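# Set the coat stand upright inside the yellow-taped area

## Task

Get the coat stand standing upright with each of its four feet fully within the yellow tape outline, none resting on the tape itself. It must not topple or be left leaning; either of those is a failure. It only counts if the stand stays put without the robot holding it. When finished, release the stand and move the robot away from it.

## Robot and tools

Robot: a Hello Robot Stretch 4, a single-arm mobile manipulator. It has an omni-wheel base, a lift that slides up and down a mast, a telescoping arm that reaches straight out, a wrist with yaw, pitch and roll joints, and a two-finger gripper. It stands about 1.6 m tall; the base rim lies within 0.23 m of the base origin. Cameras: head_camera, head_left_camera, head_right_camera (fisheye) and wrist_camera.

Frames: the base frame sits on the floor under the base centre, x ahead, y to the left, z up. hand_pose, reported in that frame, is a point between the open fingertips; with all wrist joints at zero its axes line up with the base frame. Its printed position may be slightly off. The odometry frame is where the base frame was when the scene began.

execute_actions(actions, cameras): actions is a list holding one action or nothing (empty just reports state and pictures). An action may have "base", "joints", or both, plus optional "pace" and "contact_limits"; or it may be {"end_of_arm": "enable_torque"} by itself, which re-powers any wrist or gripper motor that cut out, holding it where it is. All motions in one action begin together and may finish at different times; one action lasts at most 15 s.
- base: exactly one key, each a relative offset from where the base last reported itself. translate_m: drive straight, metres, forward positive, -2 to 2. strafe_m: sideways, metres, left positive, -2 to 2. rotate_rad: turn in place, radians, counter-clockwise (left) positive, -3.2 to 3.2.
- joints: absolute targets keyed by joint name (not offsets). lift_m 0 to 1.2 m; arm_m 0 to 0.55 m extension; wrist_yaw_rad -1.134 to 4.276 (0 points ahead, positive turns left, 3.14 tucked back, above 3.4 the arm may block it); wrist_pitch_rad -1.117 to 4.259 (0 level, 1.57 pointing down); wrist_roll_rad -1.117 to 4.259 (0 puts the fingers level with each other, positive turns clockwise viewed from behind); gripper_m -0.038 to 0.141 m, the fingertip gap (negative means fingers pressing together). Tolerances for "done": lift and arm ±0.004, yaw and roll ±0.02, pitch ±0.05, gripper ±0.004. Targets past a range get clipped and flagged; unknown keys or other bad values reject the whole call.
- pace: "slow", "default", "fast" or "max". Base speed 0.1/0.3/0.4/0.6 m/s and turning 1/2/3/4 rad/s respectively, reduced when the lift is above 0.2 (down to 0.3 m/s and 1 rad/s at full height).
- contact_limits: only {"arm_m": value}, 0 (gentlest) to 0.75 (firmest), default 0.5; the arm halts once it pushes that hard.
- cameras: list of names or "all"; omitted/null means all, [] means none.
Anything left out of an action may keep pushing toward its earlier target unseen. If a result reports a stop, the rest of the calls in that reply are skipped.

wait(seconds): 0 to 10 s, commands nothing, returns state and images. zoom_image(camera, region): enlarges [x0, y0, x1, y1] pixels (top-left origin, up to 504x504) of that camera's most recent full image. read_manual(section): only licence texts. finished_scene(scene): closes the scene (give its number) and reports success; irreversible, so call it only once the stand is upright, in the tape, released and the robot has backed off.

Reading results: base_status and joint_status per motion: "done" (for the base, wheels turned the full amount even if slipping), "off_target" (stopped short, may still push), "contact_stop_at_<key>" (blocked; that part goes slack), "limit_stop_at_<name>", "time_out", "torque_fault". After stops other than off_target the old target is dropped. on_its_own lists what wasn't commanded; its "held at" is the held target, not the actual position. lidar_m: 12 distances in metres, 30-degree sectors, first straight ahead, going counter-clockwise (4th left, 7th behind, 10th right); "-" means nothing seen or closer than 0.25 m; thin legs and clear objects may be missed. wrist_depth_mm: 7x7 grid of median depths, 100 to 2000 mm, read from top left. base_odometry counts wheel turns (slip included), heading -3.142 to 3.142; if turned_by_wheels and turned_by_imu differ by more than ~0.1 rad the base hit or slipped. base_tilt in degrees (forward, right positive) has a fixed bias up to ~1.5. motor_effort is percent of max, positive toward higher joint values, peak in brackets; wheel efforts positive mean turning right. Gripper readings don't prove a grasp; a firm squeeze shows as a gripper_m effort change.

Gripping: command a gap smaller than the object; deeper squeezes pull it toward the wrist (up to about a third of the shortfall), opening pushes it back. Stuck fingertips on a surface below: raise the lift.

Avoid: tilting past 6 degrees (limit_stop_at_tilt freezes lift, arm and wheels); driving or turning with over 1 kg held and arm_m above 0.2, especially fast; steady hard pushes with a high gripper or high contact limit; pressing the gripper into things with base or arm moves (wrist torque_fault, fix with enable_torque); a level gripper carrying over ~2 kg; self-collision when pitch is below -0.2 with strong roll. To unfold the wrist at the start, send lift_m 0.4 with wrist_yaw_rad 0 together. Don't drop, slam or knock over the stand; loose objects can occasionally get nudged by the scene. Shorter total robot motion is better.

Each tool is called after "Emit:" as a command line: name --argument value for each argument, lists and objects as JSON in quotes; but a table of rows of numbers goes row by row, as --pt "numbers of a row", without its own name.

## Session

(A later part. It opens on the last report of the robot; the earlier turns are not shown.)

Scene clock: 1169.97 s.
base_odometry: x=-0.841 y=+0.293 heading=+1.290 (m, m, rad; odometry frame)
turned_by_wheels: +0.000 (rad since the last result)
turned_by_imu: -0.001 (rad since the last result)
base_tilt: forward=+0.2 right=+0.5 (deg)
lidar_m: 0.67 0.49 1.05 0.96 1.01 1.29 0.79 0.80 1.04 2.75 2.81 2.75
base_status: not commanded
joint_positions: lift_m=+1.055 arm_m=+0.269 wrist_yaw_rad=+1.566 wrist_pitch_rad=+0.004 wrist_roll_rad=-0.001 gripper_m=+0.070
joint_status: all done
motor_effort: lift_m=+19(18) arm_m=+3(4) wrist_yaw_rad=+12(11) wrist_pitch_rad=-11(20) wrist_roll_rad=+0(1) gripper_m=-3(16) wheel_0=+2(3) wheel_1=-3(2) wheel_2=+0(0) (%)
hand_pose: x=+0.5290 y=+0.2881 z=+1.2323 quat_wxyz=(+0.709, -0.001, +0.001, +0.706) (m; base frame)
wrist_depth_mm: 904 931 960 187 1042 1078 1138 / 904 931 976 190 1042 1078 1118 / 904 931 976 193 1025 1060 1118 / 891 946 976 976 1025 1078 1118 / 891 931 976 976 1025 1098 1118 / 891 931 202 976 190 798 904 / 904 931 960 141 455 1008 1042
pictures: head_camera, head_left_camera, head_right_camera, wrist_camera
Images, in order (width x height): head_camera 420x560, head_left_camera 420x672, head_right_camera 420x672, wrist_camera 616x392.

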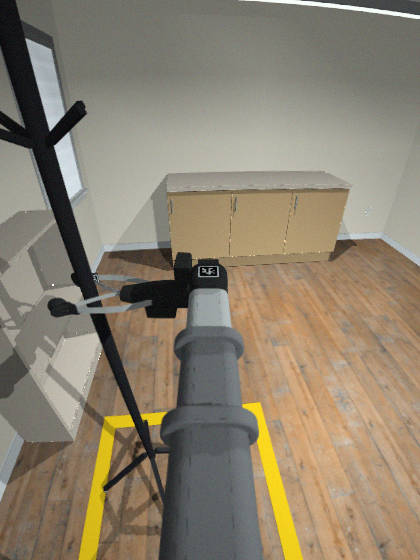

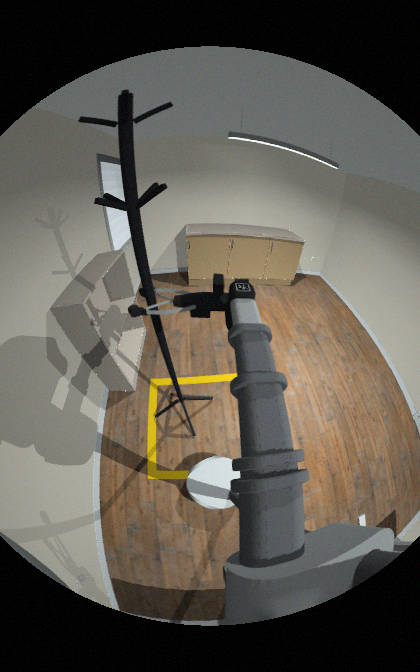

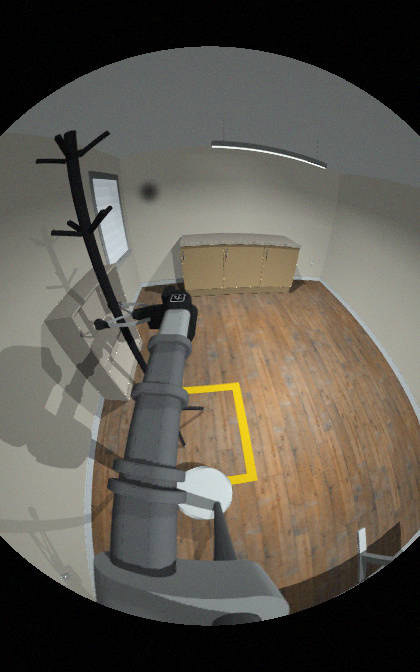

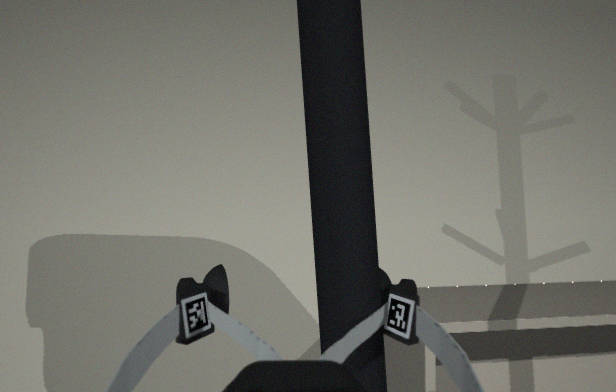

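Emit:
execute_actions --actions '[{"joints":{"arm_m":0.29,"gripper_m":0.1},"pace":"slow"}]' --cameras '["wrist_camera","head_left_camera"]'

Scene clock: 1177.33 s.
base_odometry: x=-0.841 y=+0.293 heading=+1.290 (m, m, rad; odometry frame)
turned_by_wheels: +0.000 (rad since the last result)
turned_by_imu: -0.001 (rad since the last result)
base_tilt: forward=+0.2 right=+0.5 (deg)
lidar_m: 0.67 0.52 1.07 0.97 1.01 1.27 0.78 0.79 1.03 2.76 2.83 2.76
base_status: not commanded
joint_positions: lift_m=+1.055 arm_m=+0.289 wrist_yaw_rad=+1.565 wrist_pitch_rad=+0.005 wrist_roll_rad=+0.000 gripper_m=+0.100
joint_status: all done
on_its_own: wrist_yaw_rad is at rest, and its effort (+15) is outside its rest range (-13 to +13)
motor_effort: lift_m=+18(19) arm_m=+4(4) wrist_yaw_rad=+15(17) wrist_pitch_rad=-13(14) wrist_roll_rad=-1(0) gripper_m=-4(2) wheel_0=+2(2) wheel_1=-3(3) wheel_2=+0(1) (%)
hand_pose: x=+0.5492 y=+0.2880 z=+1.2320 quat_wxyz=(+0.709, -0.002, +0.002, +0.705) (m; base frame)
wrist_depth_mm: 904 931 976 991 1042 1078 1118 / 904 931 976 991 199 1078 1138 / 904 931 960 991 196 1078 1098 / 904 946 960 976 195 1078 1098 / 904 931 960 991 194 1060 1118 / 904 917 960 1008 193 798 878 / 904 917 946 141 192 1008 1042
pictures: head_left_camera, wrist_camera
Images, in order (width x height): head_left_camera 420x672, wrist_camera 616x392.

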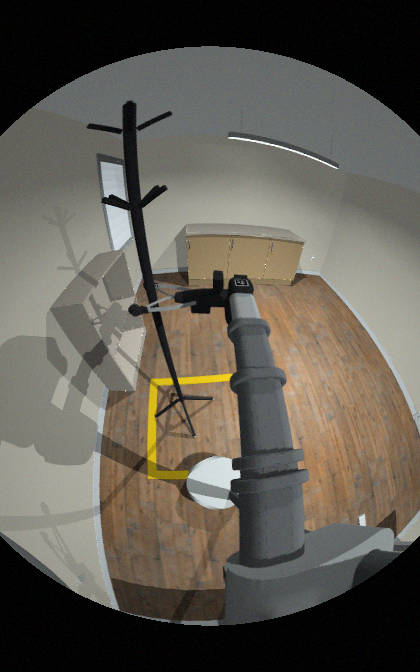

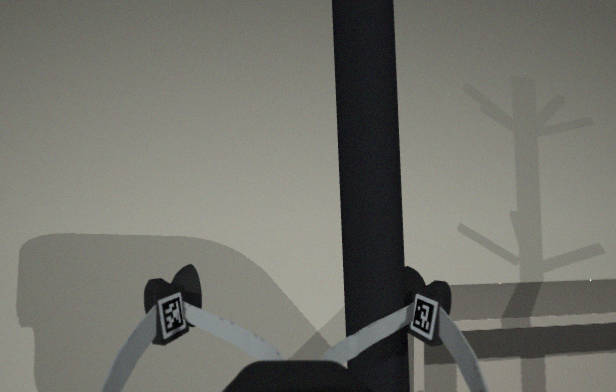

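Emit:
execute_actions --actions '[{"joints":{"arm_m":0.245},"pace":"slow"}]' --cameras '["wrist_camera","head_left_camera"]'

Scene clock: 1195.03 s.
base_odometry: x=-0.841 y=+0.293 heading=+1.290 (m, m, rad; odometry frame)
turned_by_wheels: +0.000 (rad since the last result)
turned_by_imu: -0.001 (rad since the last result)
base_tilt: forward=+0.2 right=+0.5 (deg)
lidar_m: 0.71 0.53 1.06 0.97 1.01 1.28 0.76 0.81 1.04 2.76 2.83 2.73
base_status: not commanded
joint_positions: lift_m=+1.055 arm_m=+0.246 wrist_yaw_rad=+1.566 wrist_pitch_rad=-0.001 wrist_roll_rad=+0.000 gripper_m=+0.100
joint_status: all done
on_its_own: wrist_yaw_rad is at rest, and its effort (+14) is outside its rest range (-13 to +13)
motor_effort: lift_m=+19(19) arm_m=-6(6) wrist_yaw_rad=+14(15) wrist_pitch_rad=+4(13) wrist_roll_rad=+2(3) gripper_m=-4(3) wheel_0=+2(2) wheel_1=-3(3) wheel_2=+0(0) (%)
hand_pose: x=+0.5060 y=+0.2880 z=+1.2337 quat_wxyz=(+0.709, +0.000, -0.001, +0.705) (m; base frame)
wrist_depth_mm: 904 931 976 976 1042 1078 1118 / 917 917 976 1008 1025 1060 1118 / 904 931 960 976 1025 1060 1118 / 904 917 960 991 200 1078 1118 / 904 917 960 991 196 1078 1118 / 904 917 946 991 194 842 842 / 891 904 946 141 193 1008 1042
pictures: head_left_camera, wrist_camera
Images, in order (width x height): head_left_camera 420x672, wrist_camera 616x392.

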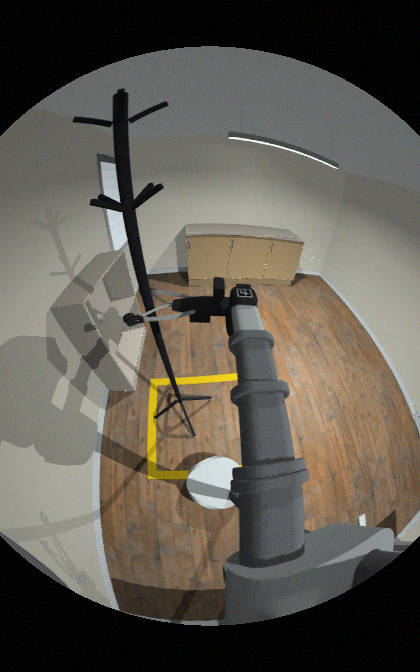

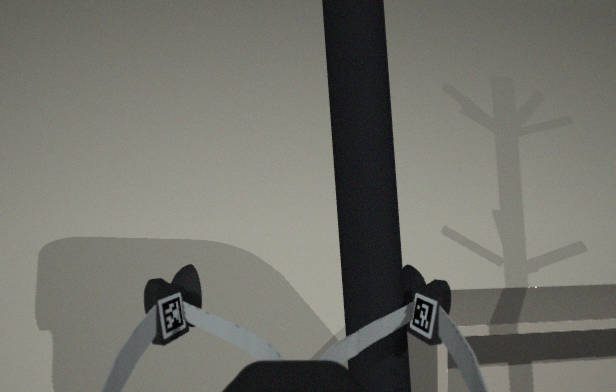

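Emit:
execute_actions --actions '[{"joints":{"arm_m":0.205},"pace":"slow"}]' --cameras '["wrist_camera","head_left_camera"]'

Scene clock: 1205.43 s.
base_odometry: x=-0.841 y=+0.293 heading=+1.290 (m, m, rad; odometry frame)
turned_by_wheels: +0.000 (rad since the last result)
turned_by_imu: -0.001 (rad since the last result)
base_tilt: forward=+0.2 right=+0.5 (deg)
lidar_m: 0.72 0.47 1.05 0.97 1.02 1.30 0.78 0.79 1.07 2.76 2.82 2.73
base_status: not commanded
joint_positions: lift_m=+1.055 arm_m=+0.206 wrist_yaw_rad=+1.567 wrist_pitch_rad=-0.001 wrist_roll_rad=+0.000 gripper_m=+0.100
joint_status: all done
motor_effort: lift_m=+18(19) arm_m=-6(6) wrist_yaw_rad=+11(15) wrist_pitch_rad=+1(4) wrist_roll_rad=+1(1) gripper_m=-3(2) wheel_0=+2(2) wheel_1=-3(3) wheel_2=+0(0) (%)
hand_pose: x=+0.4656 y=+0.2881 z=+1.2335 quat_wxyz=(+0.709, +0.000, +0.000, +0.706) (m; base frame)
wrist_depth_mm: 917 917 976 991 1042 1060 1118 / 891 931 946 991 1025 1078 1118 / 891 931 960 976 1025 1060 1118 / 891 931 976 976 1025 1060 1118 / 904 931 960 976 198 1060 1098 / 904 904 946 976 193 831 831 / 904 917 946 142 195 991 1042
pictures: head_left_camera, wrist_camera
Images, in order (width x height): head_left_camera 420x672, wrist_camera 616x392.

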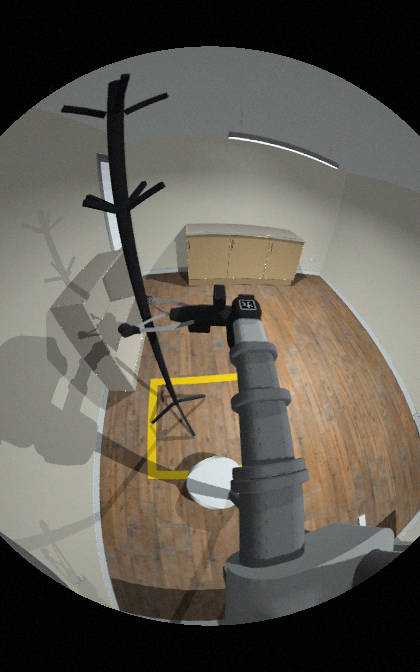

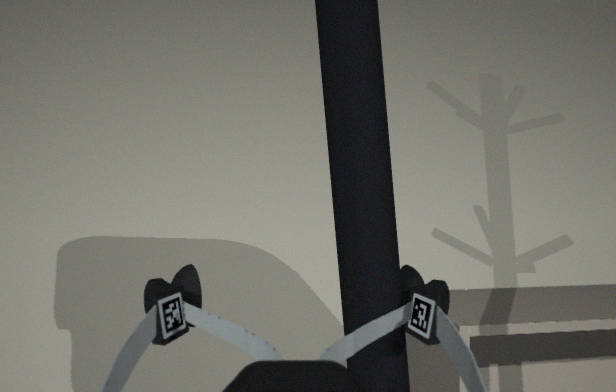

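Emit:
execute_actions --actions '[{"joints":{"arm_m":0.33},"pace":"slow"}]' --cameras '["wrist_camera","head_left_camera"]'

Scene clock: 1221.13 s.
base_odometry: x=-0.841 y=+0.293 heading=+1.290 (m, m, rad; odometry frame)
turned_by_wheels: +0.000 (rad since the last result)
turned_by_imu: -0.002 (rad since the last result)
base_tilt: forward=+0.2 right=+0.5 (deg)
lidar_m: 0.69 0.52 1.07 0.98 1.00 1.28 0.78 0.80 1.04 2.75 2.80 2.74
base_status: not commanded
joint_positions: lift_m=+1.055 arm_m=+0.329 wrist_yaw_rad=+1.570 wrist_pitch_rad=+0.003 wrist_roll_rad=+0.000 gripper_m=+0.100
joint_status: all done
motor_effort: lift_m=+18(19) arm_m=+5(5) wrist_yaw_rad=+3(12) wrist_pitch_rad=-9(15) wrist_roll_rad=-1(1) gripper_m=-2(4) wheel_0=+2(2) wheel_1=-2(3) wheel_2=+0(0) (%)
hand_pose: x=+0.5878 y=+0.2884 z=+1.2325 quat_wxyz=(+0.708, -0.001, +0.001, +0.707) (m; base frame)
wrist_depth_mm: 904 946 976 1008 1042 1078 1118 / 917 931 976 976 1025 1078 1118 / 904 931 976 1008 1042 1078 1138 / 904 946 976 991 1025 1078 1118 / 917 931 976 991 1042 1098 1118 / 917 917 960 976 211 820 891 / 904 931 960 143 866 1008 1042
pictures: head_left_camera, wrist_camera
Images, in order (width x height): head_left_camera 420x672, wrist_camera 616x392.

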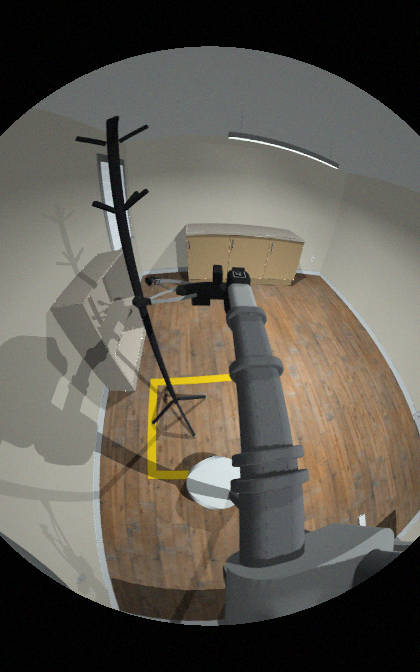

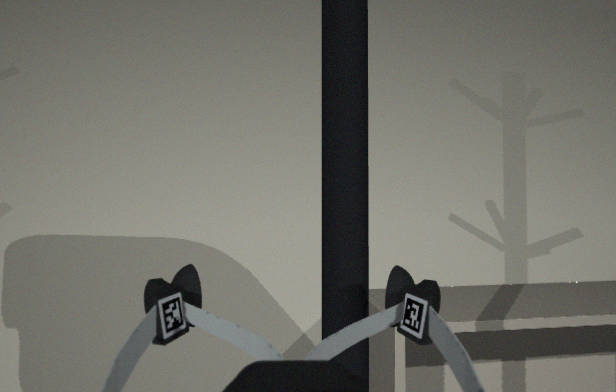

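Emit:
execute_actions --actions '[{"joints":{"arm_m":0.345,"lift_m":0.14},"pace":"slow"}]'

Scene clock: 1233.23 s.
base_odometry: x=-0.841 y=+0.293 heading=+1.290 (m, m, rad; odometry frame)
turned_by_wheels: +0.000 (rad since the last result)
turned_by_imu: -0.004 (rad since the last result)
base_tilt: forward=+0.2 right=+0.5 (deg)
lidar_m: 2.53 0.54 1.07 0.97 1.02 1.29 0.76 0.79 1.04 2.75 2.83 2.73
base_status: not commanded
joint_positions: lift_m=+0.140 arm_m=+0.344 wrist_yaw_rad=+1.570 wrist_pitch_rad=+0.003 wrist_roll_rad=+0.000 gripper_m=+0.100
joint_status: all done
motor_effort: lift_m=+17(19) arm_m=+5(6) wrist_yaw_rad=+2(2) wrist_pitch_rad=-10(9) wrist_roll_rad=-1(1) gripper_m=-4(1) wheel_0=+2(2) wheel_1=-2(1) wheel_2=+0(0) (%)
hand_pose: x=+0.6028 y=+0.2884 z=+0.3177 quat_wxyz=(+0.708, -0.001, +0.001, +0.707) (m; base frame)
wrist_depth_mm: 904 946 976 239 991 1025 1042 / 904 946 976 240 891 991 1042 / 917 946 976 238 809 1008 1025 / 917 946 960 239 904 1025 1060 / 904 931 991 239 904 1025 1060 / 891 931 976 238 211 976 976 / 891 831 866 143 715 732 750
pictures: head_camera, head_left_camera, head_right_camera, wrist_camera
Images, in order (width x height): head_camera 420x560, head_left_camera 420x672, head_right_camera 420x672, wrist_camera 616x392.

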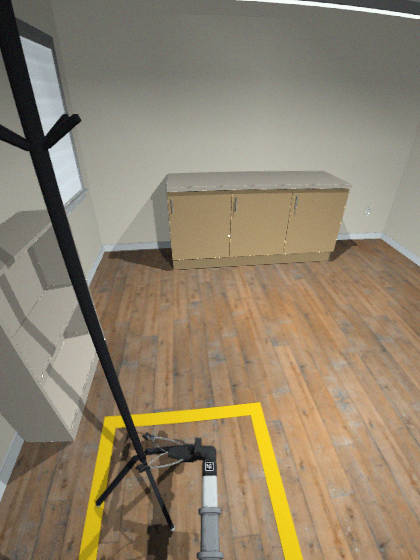

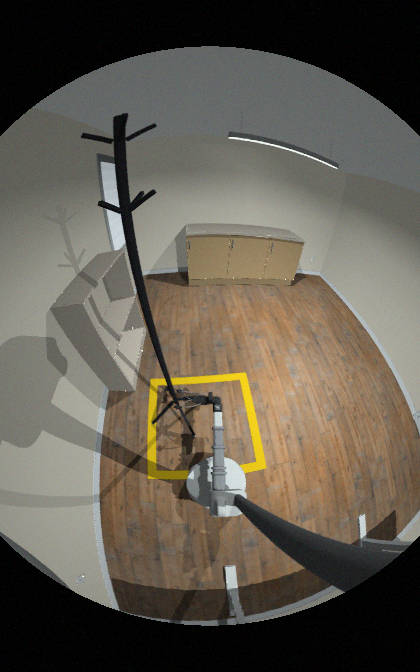

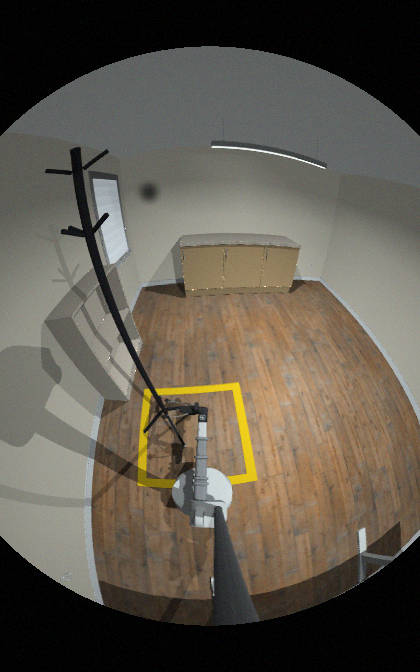

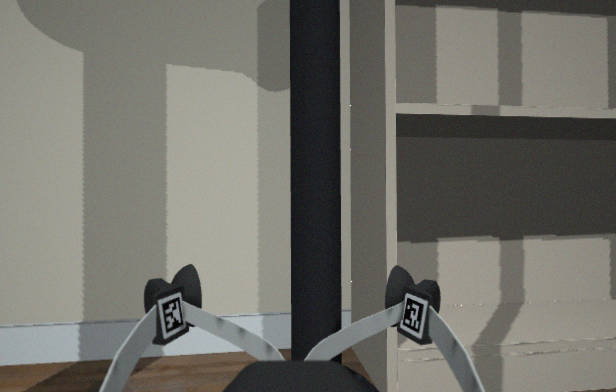

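Emit:
execute_actions --actions '[{"base":{"strafe_m":0.05},"pace":"slow"}]' --cameras '["wrist_camera"]'

Emit:
execute_actions --actions '[{"joints":{"gripper_m":-0.038}}]' --cameras '["wrist_camera"]'

Scene clock: 1244.00 s.
base_odometry: x=-0.889 y=+0.307 heading=+1.290 (m, m, rad; odometry frame)
turned_by_wheels: +0.000 (rad since the last result)
turned_by_imu: -0.002 (rad since the last result)
base_tilt: forward=+0.2 right=+0.4 (deg)
lidar_m: 2.54 0.50 1.01 0.93 0.94 1.23 0.78 0.80 1.04 2.79 2.87 2.75
base_status: done
joint_positions: lift_m=+0.140 arm_m=+0.344 wrist_yaw_rad=+1.570 wrist_pitch_rad=+0.003 wrist_roll_rad=+0.000 gripper_m=+0.100
joint_status: not commanded
motor_effort: lift_m=+17(17) arm_m=+5(5) wrist_yaw_rad=+2(2) wrist_pitch_rad=-9(9) wrist_roll_rad=-1(0) gripper_m=-1(3) wheel_0=-3(4) wheel_1=+1(5) wheel_2=-1(0) (%)
hand_pose: x=+0.6028 y=+0.2884 z=+0.3177 quat_wxyz=(+0.708, -0.001, +0.001, +0.707) (m; base frame)
wrist_depth_mm: 866 904 917 190 878 960 991 / 866 891 931 189 788 960 991 / 866 891 931 189 798 960 991 / 866 904 917 189 891 960 991 / 854 891 917 187 891 960 991 / 866 878 917 187 211 960 976 / 854 831 866 143 676 683 691
pictures: wrist_camera
Images, in order (width x height): wrist_camera 616x392.

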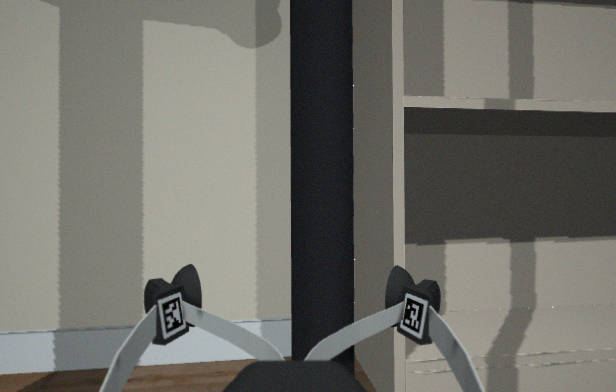

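Scene clock: 1246.07 s.
base_odometry: x=-0.889 y=+0.307 heading=+1.291 (m, m, rad; odometry frame)
turned_by_wheels: +0.000 (rad since the last result)
turned_by_imu: +0.000 (rad since the last result)
base_tilt: forward=+0.2 right=+0.5 (deg)
lidar_m: 0.62 0.49 1.00 0.92 0.95 1.23 0.79 0.81 1.06 2.80 2.88 2.73
base_status: not commanded
joint_positions: lift_m=+0.140 arm_m=+0.345 wrist_yaw_rad=+1.571 wrist_pitch_rad=+0.003 wrist_roll_rad=+0.000 gripper_m=-0.038
joint_status: all done
motor_effort: lift_m=+17(17) arm_m=+1(5) wrist_yaw_rad=-4(32) wrist_pitch_rad=-8(8) wrist_roll_rad=-2(1) gripper_m=-19(15) wheel_0=+1(4) wheel_1=-1(2) wheel_2=+2(6) (%)
hand_pose: x=+0.6032 y=+0.2885 z=+0.3177 quat_wxyz=(+0.707, -0.001, +0.001, +0.707) (m; base frame)
wrist_depth_mm: 866 891 917 167 891 960 991 / 878 891 931 167 788 946 991 / 866 891 931 167 809 960 976 / 866 891 917 167 904 960 976 / 878 891 917 167 904 960 976 / 866 891 186 166 723 946 976 / 842 151 831 138 654 683 691
pictures: wrist_camera
Images, in order (width x height): wrist_camera 616x392.

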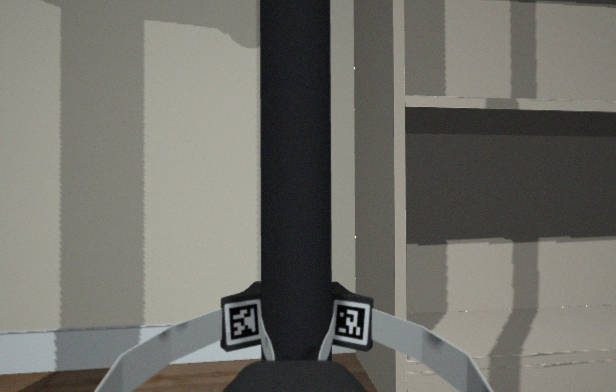

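Gripped. Drag right.

Emit:
execute_actions --actions '[{"base":{"strafe_m":-0.28},"pace":"slow"}]'

Scene clock: 1253.70 s.
torque_fault: wrist_pitch_rad switched itself off since the last result.
base_odometry: x=-0.620 y=+0.230 heading=+1.290 (m, m, rad; odometry frame)
turned_by_wheels: +0.000 (rad since the last result)
turned_by_imu: +0.059 (rad since the last result)
base_tilt: forward=+0.2 right=+0.5 (deg)
lidar_m: 0.53 0.62 1.23 1.20 1.23 0.80 0.75 0.78 1.09 0.96 0.63 0.52
base_status: done
joint_positions: lift_m=+0.139 arm_m=+0.345 wrist_yaw_rad=+1.565 wrist_pitch_rad=-0.893 wrist_roll_rad=-0.005 gripper_m=-0.038
joint_status: not commanded
on_its_own: wrist_pitch_rad is off since a torque_fault, until you send "end_of_arm": "enable_torque" (your +0.000 is given up); wrist_yaw_rad is at rest, and its effort (+15) is outside its rest range (-13 to +13); wrist_roll_rad is at rest, and its effort (+16) is outside its rest range (-13 to +13)
motor_effort: lift_m=+28(37) arm_m=+1(1) wrist_yaw_rad=+15(66) wrist_pitch_rad=+0(97) wrist_roll_rad=+16(36) gripper_m=-16(32) wheel_0=+0(23) wheel_1=+0(9) wheel_2=-3(12) (%)
hand_pose: x=+0.6043 y=+0.1803 z=+0.5423 quat_wxyz=(+0.641, +0.303, -0.308, +0.635) (m; base frame)
wrist_depth_mm: - - 1921 1921 1983 1921 1983 / - - - - - - - / - - - - - - - / - - - - - - - / 1576 - - 1756 1708 1708 1863 / 1397 1430 - 131 183 1537 1576 / 1229 1182 1255 109 1118 1205 1255
pictures: head_camera, head_left_camera, head_right_camera, wrist_camera
Images, in order (width x height): head_camera 420x560, head_left_camera 420x672, head_right_camera 420x672, wrist_camera 616x392.

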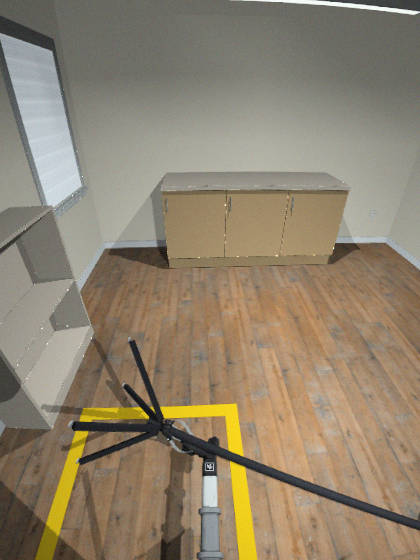

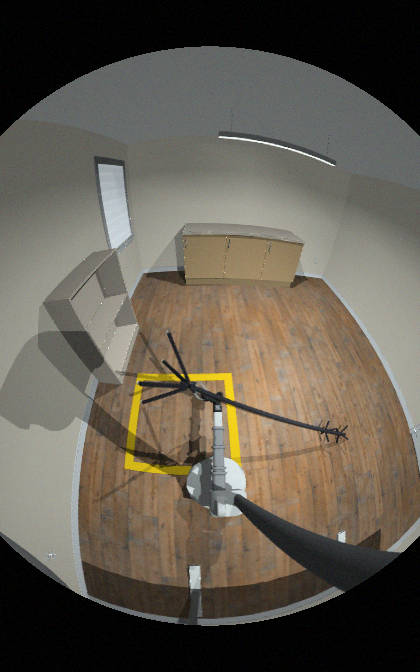

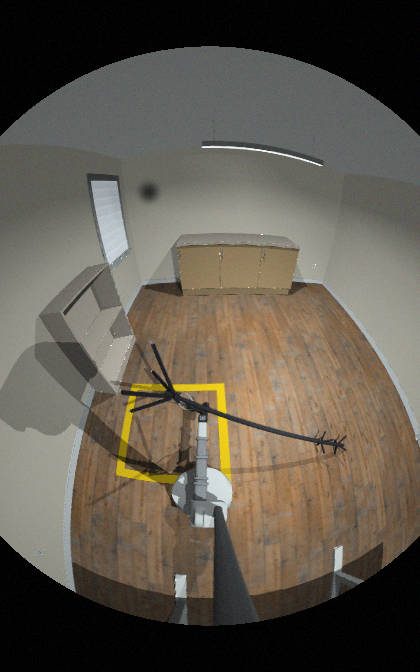

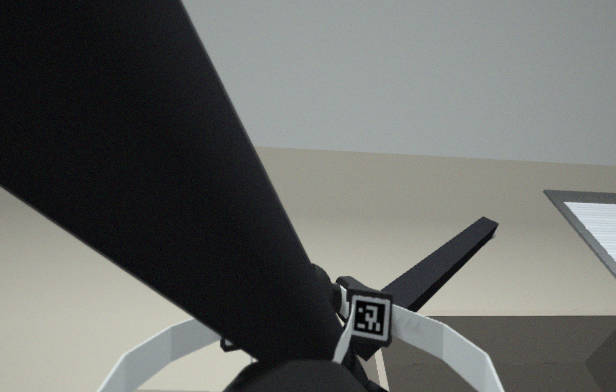

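Emit:
execute_actions --actions '[{"end_of_arm":"enable_torque"}]' --cameras '[]'

Emit:
execute_actions --actions '[{"joints":{"gripper_m":0.12}}]' --cameras '["head_camera","wrist_camera"]'

Scene clock: 1279.27 s.
base_odometry: x=-0.620 y=+0.230 heading=+1.290 (m, m, rad; odometry frame)
turned_by_wheels: +0.000 (rad since the last result)
turned_by_imu: -0.001 (rad since the last result)
base_tilt: forward=+0.2 right=+0.5 (deg)
lidar_m: 0.54 0.62 1.26 1.18 1.25 0.81 0.74 0.80 1.10 0.99 0.64 0.52
base_status: not commanded
joint_positions: lift_m=+0.139 arm_m=+0.345 wrist_yaw_rad=+1.565 wrist_pitch_rad=-0.893 wrist_roll_rad=-0.005 gripper_m=-0.038
joint_status: not commanded
end_of_arm: enable_torque: each motor that was off is on again
on_its_own: wrist_pitch_rad is held at -0.893, not at your +0.000, since a torque_fault; wrist_yaw_rad is at rest, and its effort (+18) is outside its rest range (-13 to +13); wrist_roll_rad is at rest, and its effort (+14) is outside its rest range (-13 to +13)
motor_effort: lift_m=+28(28) arm_m=+1(1) wrist_yaw_rad=+18(18) wrist_pitch_rad=-1(1) wrist_roll_rad=+14(15) gripper_m=-17(19) wheel_0=+0(0) wheel_1=+0(0) wheel_2=-3(2) (%)
hand_pose: x=+0.6043 y=+0.1803 z=+0.5423 quat_wxyz=(+0.641, +0.303, -0.308, +0.635) (m; base frame)
wrist_depth_mm: - - 1921 1921 1983 1983 1983 / - - - - - - - / - - - - - - - / - - - - - - - / 1618 - - 1708 1756 1756 1863 / 1397 1366 - 131 183 1537 1618 / 1229 1182 1229 109 1118 1255 1255
pictures: none
No camera images: the call's "cameras" was empty. Leave "cameras" out to get every camera's image.

Scene clock: 1281.57 s.
base_odometry: x=-0.620 y=+0.230 heading=+1.290 (m, m, rad; odometry frame)
turned_by_wheels: +0.000 (rad since the last result)
turned_by_imu: -0.001 (rad since the last result)
base_tilt: forward=+0.2 right=+0.5 (deg)
lidar_m: 0.53 0.63 1.27 1.19 1.23 0.81 0.76 0.79 1.11 0.98 0.65 0.53
base_status: not commanded
joint_positions: lift_m=+0.139 arm_m=+0.345 wrist_yaw_rad=+1.570 wrist_pitch_rad=-0.884 wrist_roll_rad=-0.001 gripper_m=+0.120
joint_status: all done
on_its_own: wrist_pitch_rad is held at -0.893, not at your +0.000, since a torque_fault; wrist_pitch_rad is at rest, and its effort (-26) is outside its rest range (-23 to +23)
motor_effort: lift_m=+28(28) arm_m=+1(1) wrist_yaw_rad=+2(16) wrist_pitch_rad=-26(32) wrist_roll_rad=+1(13) gripper_m=-3(17) wheel_0=+0(0) wheel_1=+0(0) wheel_2=-3(3) (%)
hand_pose: x=+0.6034 y=+0.1828 z=+0.5406 quat_wxyz=(+0.640, +0.302, -0.303, +0.639) (m; base frame)
wrist_depth_mm: - - 1921 1921 1983 - - / - - - - - - - / - - - - - - - / 1756 - - 1983 - - - / 1576 1576 - 1661 1708 1661 1808 / 1397 1366 183 111 206 1205 1229 / 1229 1182 1255 109 219 1255 1255
pictures: head_camera, wrist_camera
Images, in order (width x height): head_camera 420x560, wrist_camera 616x392.

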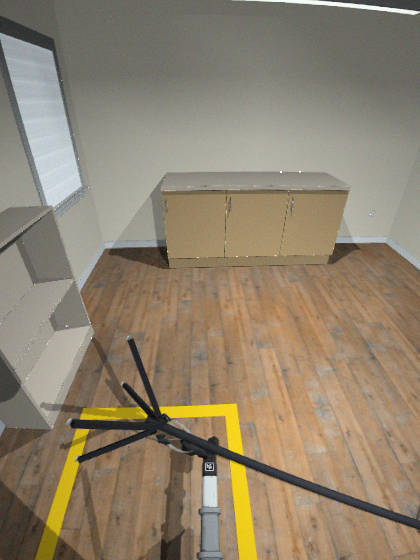

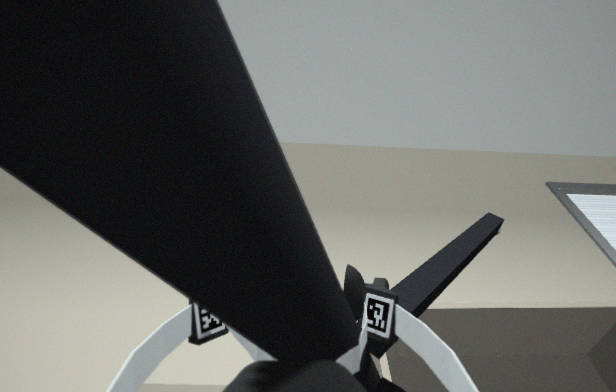

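Emit:
execute_actions --actions '[{"joints":{"lift_m":0.02,"wrist_pitch_rad":-0.5},"pace":"slow"}]' --cameras '["head_camera","wrist_camera"]'

Scene clock: 1315.77 s.
base_odometry: x=-0.620 y=+0.230 heading=+1.291 (m, m, rad; odometry frame)
turned_by_wheels: +0.001 (rad since the last result)
turned_by_imu: -0.001 (rad since the last result)
base_tilt: forward=+0.2 right=+0.5 (deg)
lidar_m: 0.51 0.62 0.66 1.18 1.24 0.82 0.76 0.77 1.10 1.25 0.68 0.54
base_status: not commanded
joint_positions: lift_m=+0.019 arm_m=+0.345 wrist_yaw_rad=+1.572 wrist_pitch_rad=-0.498 wrist_roll_rad=+0.006 gripper_m=+0.120
joint_status: all done
on_its_own: wrist_roll_rad is at rest, and its effort (-18) is outside its rest range (-13 to +13)
motor_effort: lift_m=+27(29) arm_m=+1(2) wrist_yaw_rad=-5(24) wrist_pitch_rad=-7(96) wrist_roll_rad=-18(29) gripper_m=+1(2) wheel_0=+2(4) wheel_1=+2(3) wheel_2=+0(3) (%)
hand_pose: x=+0.6027 y=+0.2536 z=+0.3354 quat_wxyz=(+0.684, +0.176, -0.172, +0.686) (m; base frame)
wrist_depth_mm: - 1756 1756 1863 1863 1921 1983 / - - 1618 1661 1661 1708 1708 / - - 1499 1537 1255 1255 1308 / - - - 1397 407 1397 1366 / 1205 1182 - 244 1255 1229 1281 / 1118 1138 190 196 931 1138 1160 / 1042 1060 281 145 250 1098 1138
pictures: head_camera, wrist_camera
Images, in order (width x height): head_camera 420x560, wrist_camera 616x392.

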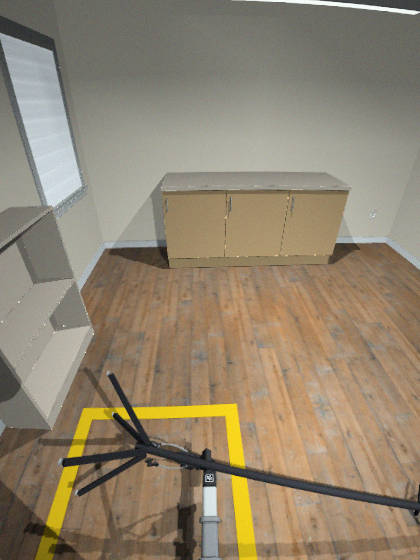

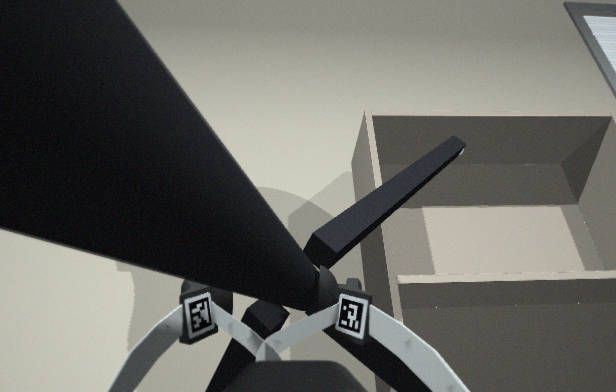

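Emit:
execute_actions --actions '[{"joints":{"arm_m":0.22},"pace":"slow"}]' --cameras '["head_camera","wrist_camera"]'

Scene clock: 1324.10 s.
base_odometry: x=-0.620 y=+0.230 heading=+1.291 (m, m, rad; odometry frame)
turned_by_wheels: +0.000 (rad since the last result)
turned_by_imu: -0.002 (rad since the last result)
base_tilt: forward=+0.2 right=+0.5 (deg)
lidar_m: 0.42 0.52 0.51 1.20 1.22 0.82 0.74 0.80 1.08 1.04 0.55 0.43
base_status: not commanded
joint_positions: lift_m=+0.019 arm_m=+0.221 wrist_yaw_rad=+1.577 wrist_pitch_rad=-0.499 wrist_roll_rad=+0.002 gripper_m=+0.120
joint_status: all done
on_its_own: wrist_yaw_rad is at rest, and its effort (-19) is outside its rest range (-13 to +13)
motor_effort: lift_m=+27(27) arm_m=-5(6) wrist_yaw_rad=-19(20) wrist_pitch_rad=-4(10) wrist_roll_rad=-7(18) gripper_m=+1(1) wheel_0=+2(2) wheel_1=+2(2) wheel_2=+0(0) (%)
hand_pose: x=+0.4778 y=+0.2539 z=+0.3356 quat_wxyz=(+0.683, +0.176, -0.173, +0.687) (m; base frame)
wrist_depth_mm: - 1756 1808 1808 1921 1863 1983 / - - 1618 1708 1661 1708 1756 / - - 1464 1499 1464 1308 1308 / - - 1336 1366 1078 1366 1366 / 1182 - 112 255 1255 1255 1281 / 1138 1138 183 196 1060 1060 1138 / 1060 1078 264 147 259 1078 1098
pictures: head_camera, wrist_camera
Images, in order (width x height): head_camera 420x560, wrist_camera 616x392.

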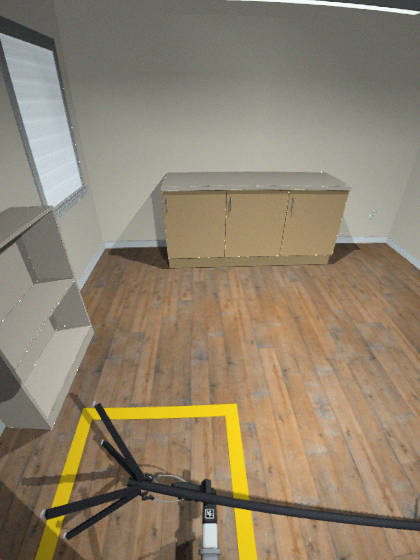

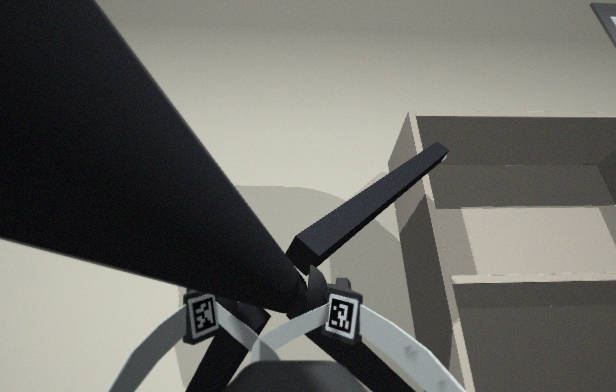

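Emit:
execute_actions --actions '[{"joints":{"wrist_pitch_rad":-0.1,"lift_m":0.03},"pace":"slow"}]' --cameras '["head_camera","wrist_camera"]'

Scene clock: 1342.17 s.
base_odometry: x=-0.620 y=+0.230 heading=+1.291 (m, m, rad; odometry frame)
turned_by_wheels: +0.000 (rad since the last result)
turned_by_imu: -0.001 (rad since the last result)
base_tilt: forward=+0.2 right=+0.5 (deg)
lidar_m: 0.43 0.46 0.54 1.19 1.23 0.81 0.75 0.79 1.09 1.00 0.55 0.42
base_status: not commanded
joint_positions: lift_m=+0.029 arm_m=+0.221 wrist_yaw_rad=+1.564 wrist_pitch_rad=-0.097 wrist_roll_rad=+0.005 gripper_m=+0.120
joint_status: all done
on_its_own: wrist_yaw_rad is at rest, and its effort (+18) is outside its rest range (-13 to +13)
motor_effort: lift_m=+33(32) arm_m=-4(5) wrist_yaw_rad=+18(19) wrist_pitch_rad=-8(49) wrist_roll_rad=-13(17) gripper_m=+0(3) wheel_0=+2(2) wheel_1=+1(2) wheel_2=+0(0) (%)
hand_pose: x=+0.4810 y=+0.2865 z=+0.2352 quat_wxyz=(+0.709, +0.036, -0.033, +0.704) (m; base frame)
wrist_depth_mm: - - 1229 1229 946 1229 1255 / 1160 1182 111 243 1229 1205 1229 / 1138 1160 1160 1160 1205 1138 1160 / 1138 1118 1160 1160 1042 1182 1205 / 1078 1138 1138 1160 1160 1160 1182 / 1078 206 1118 1118 216 878 891 / 866 778 809 135 798 732 778
pictures: head_camera, wrist_camera
Images, in order (width x height): head_camera 420x560, wrist_camera 616x392.

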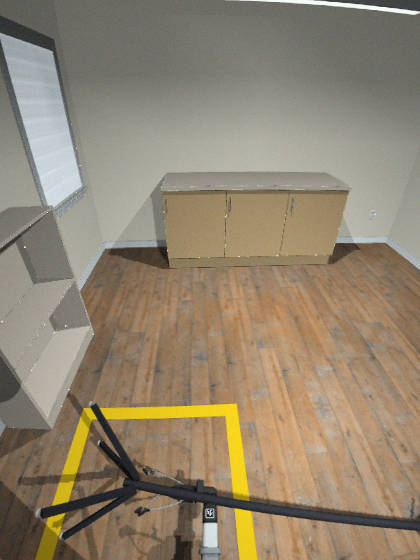

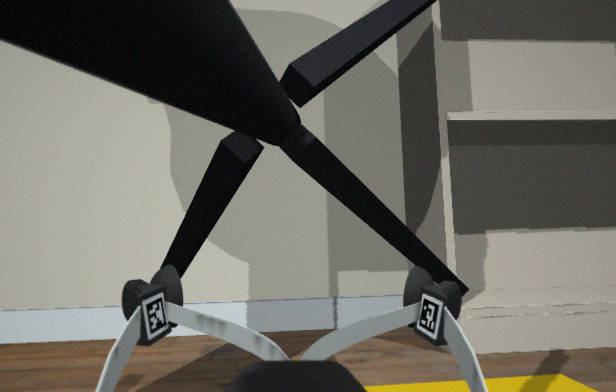

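Emit:
execute_actions --actions '[{"base":{"strafe_m":-0.15},"joints":{"gripper_m":0.0},"pace":"slow"}]' --cameras '["head_camera","wrist_camera"]'

Scene clock: 1353.63 s.
base_odometry: x=-0.476 y=+0.189 heading=+1.291 (m, m, rad; odometry frame)
turned_by_wheels: +0.000 (rad since the last result)
turned_by_imu: -0.001 (rad since the last result)
base_tilt: forward=+0.2 right=+0.5 (deg)
lidar_m: 0.43 0.45 0.53 1.33 1.40 0.80 0.75 0.77 1.05 2.41 0.54 0.42
base_status: done
joint_positions: lift_m=+0.029 arm_m=+0.221 wrist_yaw_rad=+1.568 wrist_pitch_rad=-0.093 wrist_roll_rad=+0.001 gripper_m=+0.000
joint_status: all done
motor_effort: lift_m=+32(33) arm_m=-4(4) wrist_yaw_rad=+5(19) wrist_pitch_rad=-21(20) wrist_roll_rad=-4(14) gripper_m=-5(4) wheel_0=+4(6) wheel_1=+0(5) wheel_2=+0(1) (%)
hand_pose: x=+0.4799 y=+0.2870 z=+0.2340 quat_wxyz=(+0.707, +0.033, -0.033, +0.705) (m; base frame)
wrist_depth_mm: - - 1366 1366 1098 1366 1397 / 1308 1281 115 254 1336 1366 1366 / 1281 1308 246 1336 1281 1281 1281 / 1255 1281 1308 1336 1308 1336 1336 / 1229 1229 1308 1308 1182 1308 1308 / 1205 1229 204 203 1078 1025 1042 / 831 759 691 147 691 788 778
pictures: head_camera, wrist_camera
Images, in order (width x height): head_camera 420x560, wrist_camera 616x392.

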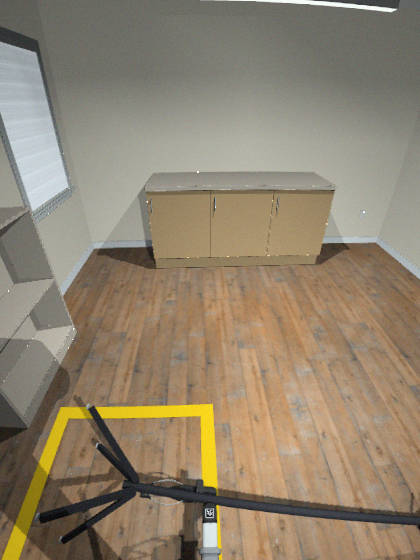

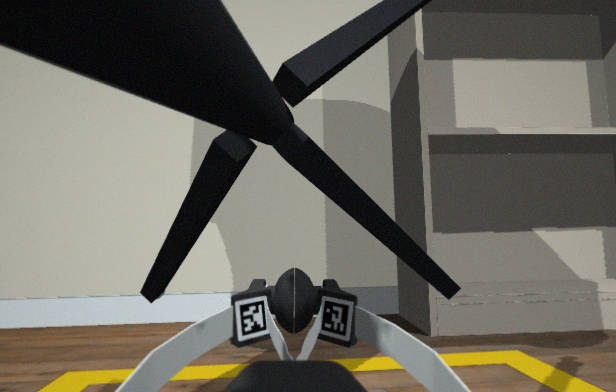

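Emit:
execute_actions --actions '[{"joints":{"arm_m":0.0},"pace":"slow"}]' --cameras '["head_camera","head_right_camera"]'

Scene clock: 1363.57 s.
base_odometry: x=-0.476 y=+0.188 heading=+1.291 (m, m, rad; odometry frame)
turned_by_wheels: +0.000 (rad since the last result)
turned_by_imu: -0.002 (rad since the last result)
base_tilt: forward=+0.2 right=+0.5 (deg)
lidar_m: 2.56 1.53 0.36 0.44 1.39 0.80 0.76 0.80 1.11 2.42 0.43 0.29
base_status: not commanded
joint_positions: lift_m=+0.028 arm_m=+0.058 wrist_yaw_rad=+1.565 wrist_pitch_rad=-0.094 wrist_roll_rad=+0.007 gripper_m=+0.000
joint_status: arm_m limit_stop_at_own_body (moved -0.163 of -0.221)
joint sent to its limit — the command would take arm_m past its lower limit, so that joint was sent only as far as its limit.
on_its_own: lift_m is slack since a limit_stop_at_own_body; arm_m is slack since a limit_stop_at_own_body (your +0.000 is given up); wrist_yaw_rad is at rest, and its effort (+15) is outside its rest range (-13 to +13); wrist_roll_rad is at rest, and its effort (-21) is outside its rest range (-13 to +13)
motor_effort: lift_m=+20(33) arm_m=+0(14) wrist_yaw_rad=+15(17) wrist_pitch_rad=-16(22) wrist_roll_rad=-21(24) gripper_m=-6(6) wheel_0=+1(4) wheel_1=+0(1) wheel_2=-2(3) (%)
hand_pose: x=+0.3180 y=+0.2867 z=+0.2334 quat_wxyz=(+0.708, +0.036, -0.031, +0.704) (m; base frame)
wrist_depth_mm: 1281 1366 1336 1397 1430 1308 1430 / 1255 1281 1366 1336 1397 1366 1397 / 1281 274 1281 1336 1397 1255 1336 / - 116 241 1336 1336 1281 1336 / - 253 1255 1281 1308 1255 1336 / - 1229 204 203 1281 1098 1042 / 788 778 715 146 691 798 798
pictures: head_camera, head_right_camera
ARM HIT: the arm struck its own base hard.
Images, in order (width x height): head_camera 420x560, head_right_camera 420x672.

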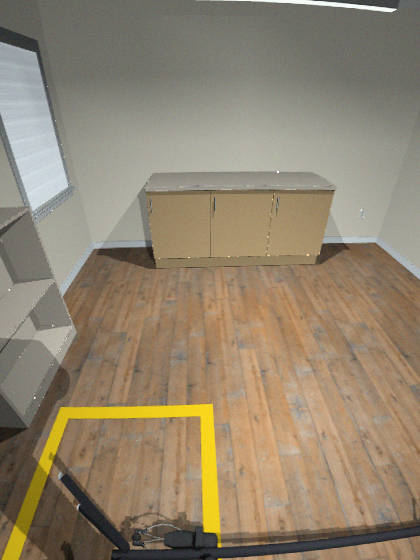

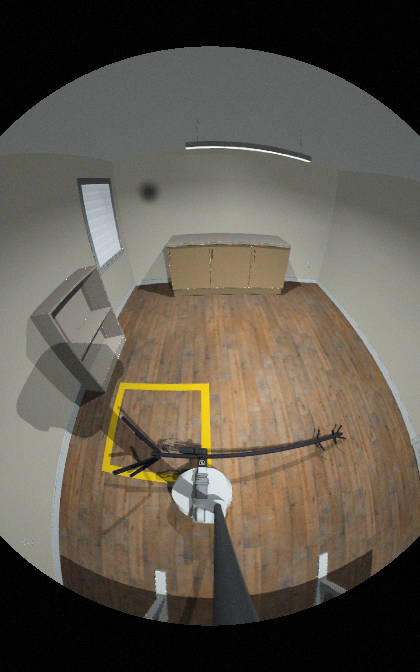

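Emit:
execute_actions --actions '[{"joints":{"arm_m":0.10,"lift_m":0.03},"pace":"slow"}]' --cameras '["wrist_camera","head_right_camera"]'

Scene clock: 1485.13 s.
base_odometry: x=-0.476 y=+0.188 heading=+1.291 (m, m, rad; odometry frame)
turned_by_wheels: +0.000 (rad since the last result)
turned_by_imu: -0.001 (rad since the last result)
base_tilt: forward=+0.2 right=+0.5 (deg)
lidar_m: 2.57 0.43 0.39 0.47 1.39 0.81 0.76 0.79 1.07 2.39 0.44 0.35
base_status: not commanded
joint_positions: lift_m=+0.029 arm_m=+0.099 wrist_yaw_rad=+1.563 wrist_pitch_rad=-0.096 wrist_roll_rad=+0.009 gripper_m=+0.000
joint_status: all done
on_its_own: wrist_yaw_rad is at rest, and its effort (+21) is outside its rest range (-13 to +13); wrist_roll_rad is at rest, and its effort (-27) is outside its rest range (-13 to +13)
motor_effort: lift_m=+31(30) arm_m=+5(5) wrist_yaw_rad=+21(25) wrist_pitch_rad=-11(17) wrist_roll_rad=-27(28) gripper_m=-4(6) wheel_0=+1(1) wheel_1=+0(0) wheel_2=-2(2) (%)
hand_pose: x=+0.3597 y=+0.2864 z=+0.2350 quat_wxyz=(+0.709, +0.037, -0.031, +0.704) (m; base frame)
wrist_depth_mm: 1308 1336 1366 1397 1397 1366 1430 / 1281 1308 1336 1336 1397 1336 1397 / 1281 277 1281 1308 1397 1160 1308 / - 118 240 1336 1336 1336 1366 / - 126 266 1308 1308 1308 1336 / - 1160 204 203 1281 1025 1025 / 798 723 715 146 683 788 778
pictures: head_right_camera, wrist_camera
Images, in order (width x height): head_right_camera 420x672, wrist_camera 616x392.

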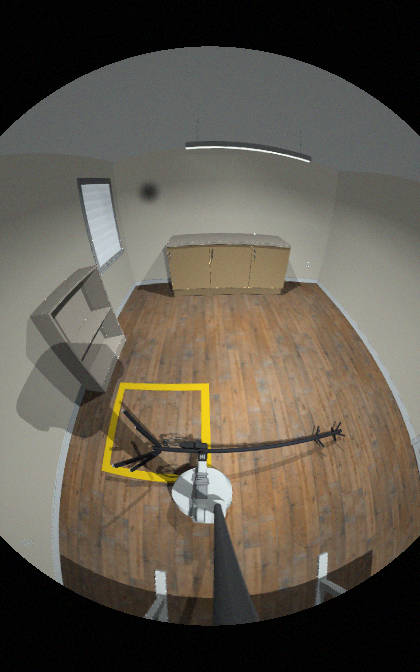

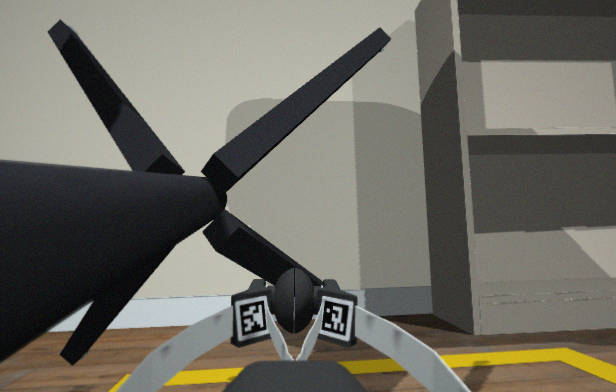

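Emit:
execute_actions --actions '[{"joints":{"wrist_pitch_rad":-0.45},"pace":"slow"}]' --cameras '["wrist_camera","head_camera"]'

Scene clock: 1513.10 s.
base_odometry: x=-0.476 y=+0.188 heading=+1.291 (m, m, rad; odometry frame)
turned_by_wheels: +0.000 (rad since the last result)
turned_by_imu: -0.001 (rad since the last result)
base_tilt: forward=+0.2 right=+0.4 (deg)
lidar_m: 2.57 0.35 0.37 0.42 1.38 0.80 0.76 0.78 1.09 2.40 0.51 0.34
base_status: not commanded
joint_positions: lift_m=+0.029 arm_m=+0.099 wrist_yaw_rad=+1.570 wrist_pitch_rad=-0.448 wrist_roll_rad=-0.001 gripper_m=+0.000
joint_status: all done
motor_effort: lift_m=+30(31) arm_m=+4(5) wrist_yaw_rad=+2(59) wrist_pitch_rad=-7(82) wrist_roll_rad=+1(27) gripper_m=-7(11) wheel_0=+0(1) wheel_1=+0(1) wheel_2=-3(4) (%)
hand_pose: x=+0.3577 y=+0.2600 z=+0.3324 quat_wxyz=(+0.690, +0.157, -0.157, +0.689) (m; base frame)
wrist_depth_mm: 1756 1808 1808 1863 1983 - - / 1618 1661 1756 1708 1756 1863 1863 / 1499 1537 1576 1618 1661 1430 1464 / 1430 1464 1499 1499 1499 1499 1499 / 1281 1366 1366 1366 1430 1397 1430 / 1229 1281 204 202 1336 1182 1281 / 1182 138 1182 147 1229 1098 1229
pictures: head_camera, wrist_camera
Images, in order (width x height): head_camera 420x560, wrist_camera 616x392.

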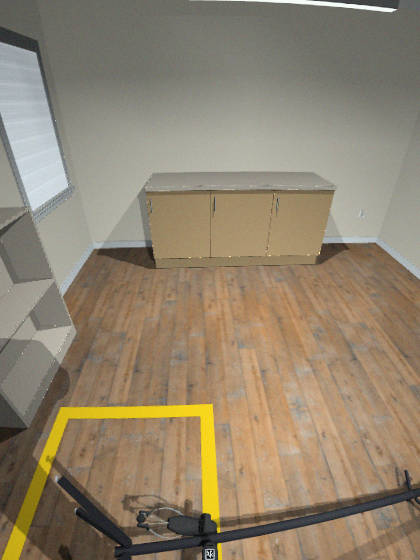

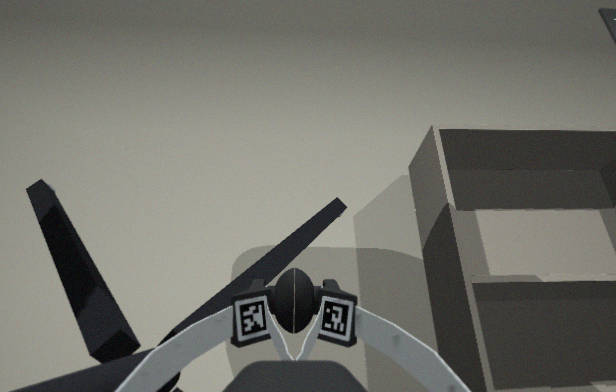

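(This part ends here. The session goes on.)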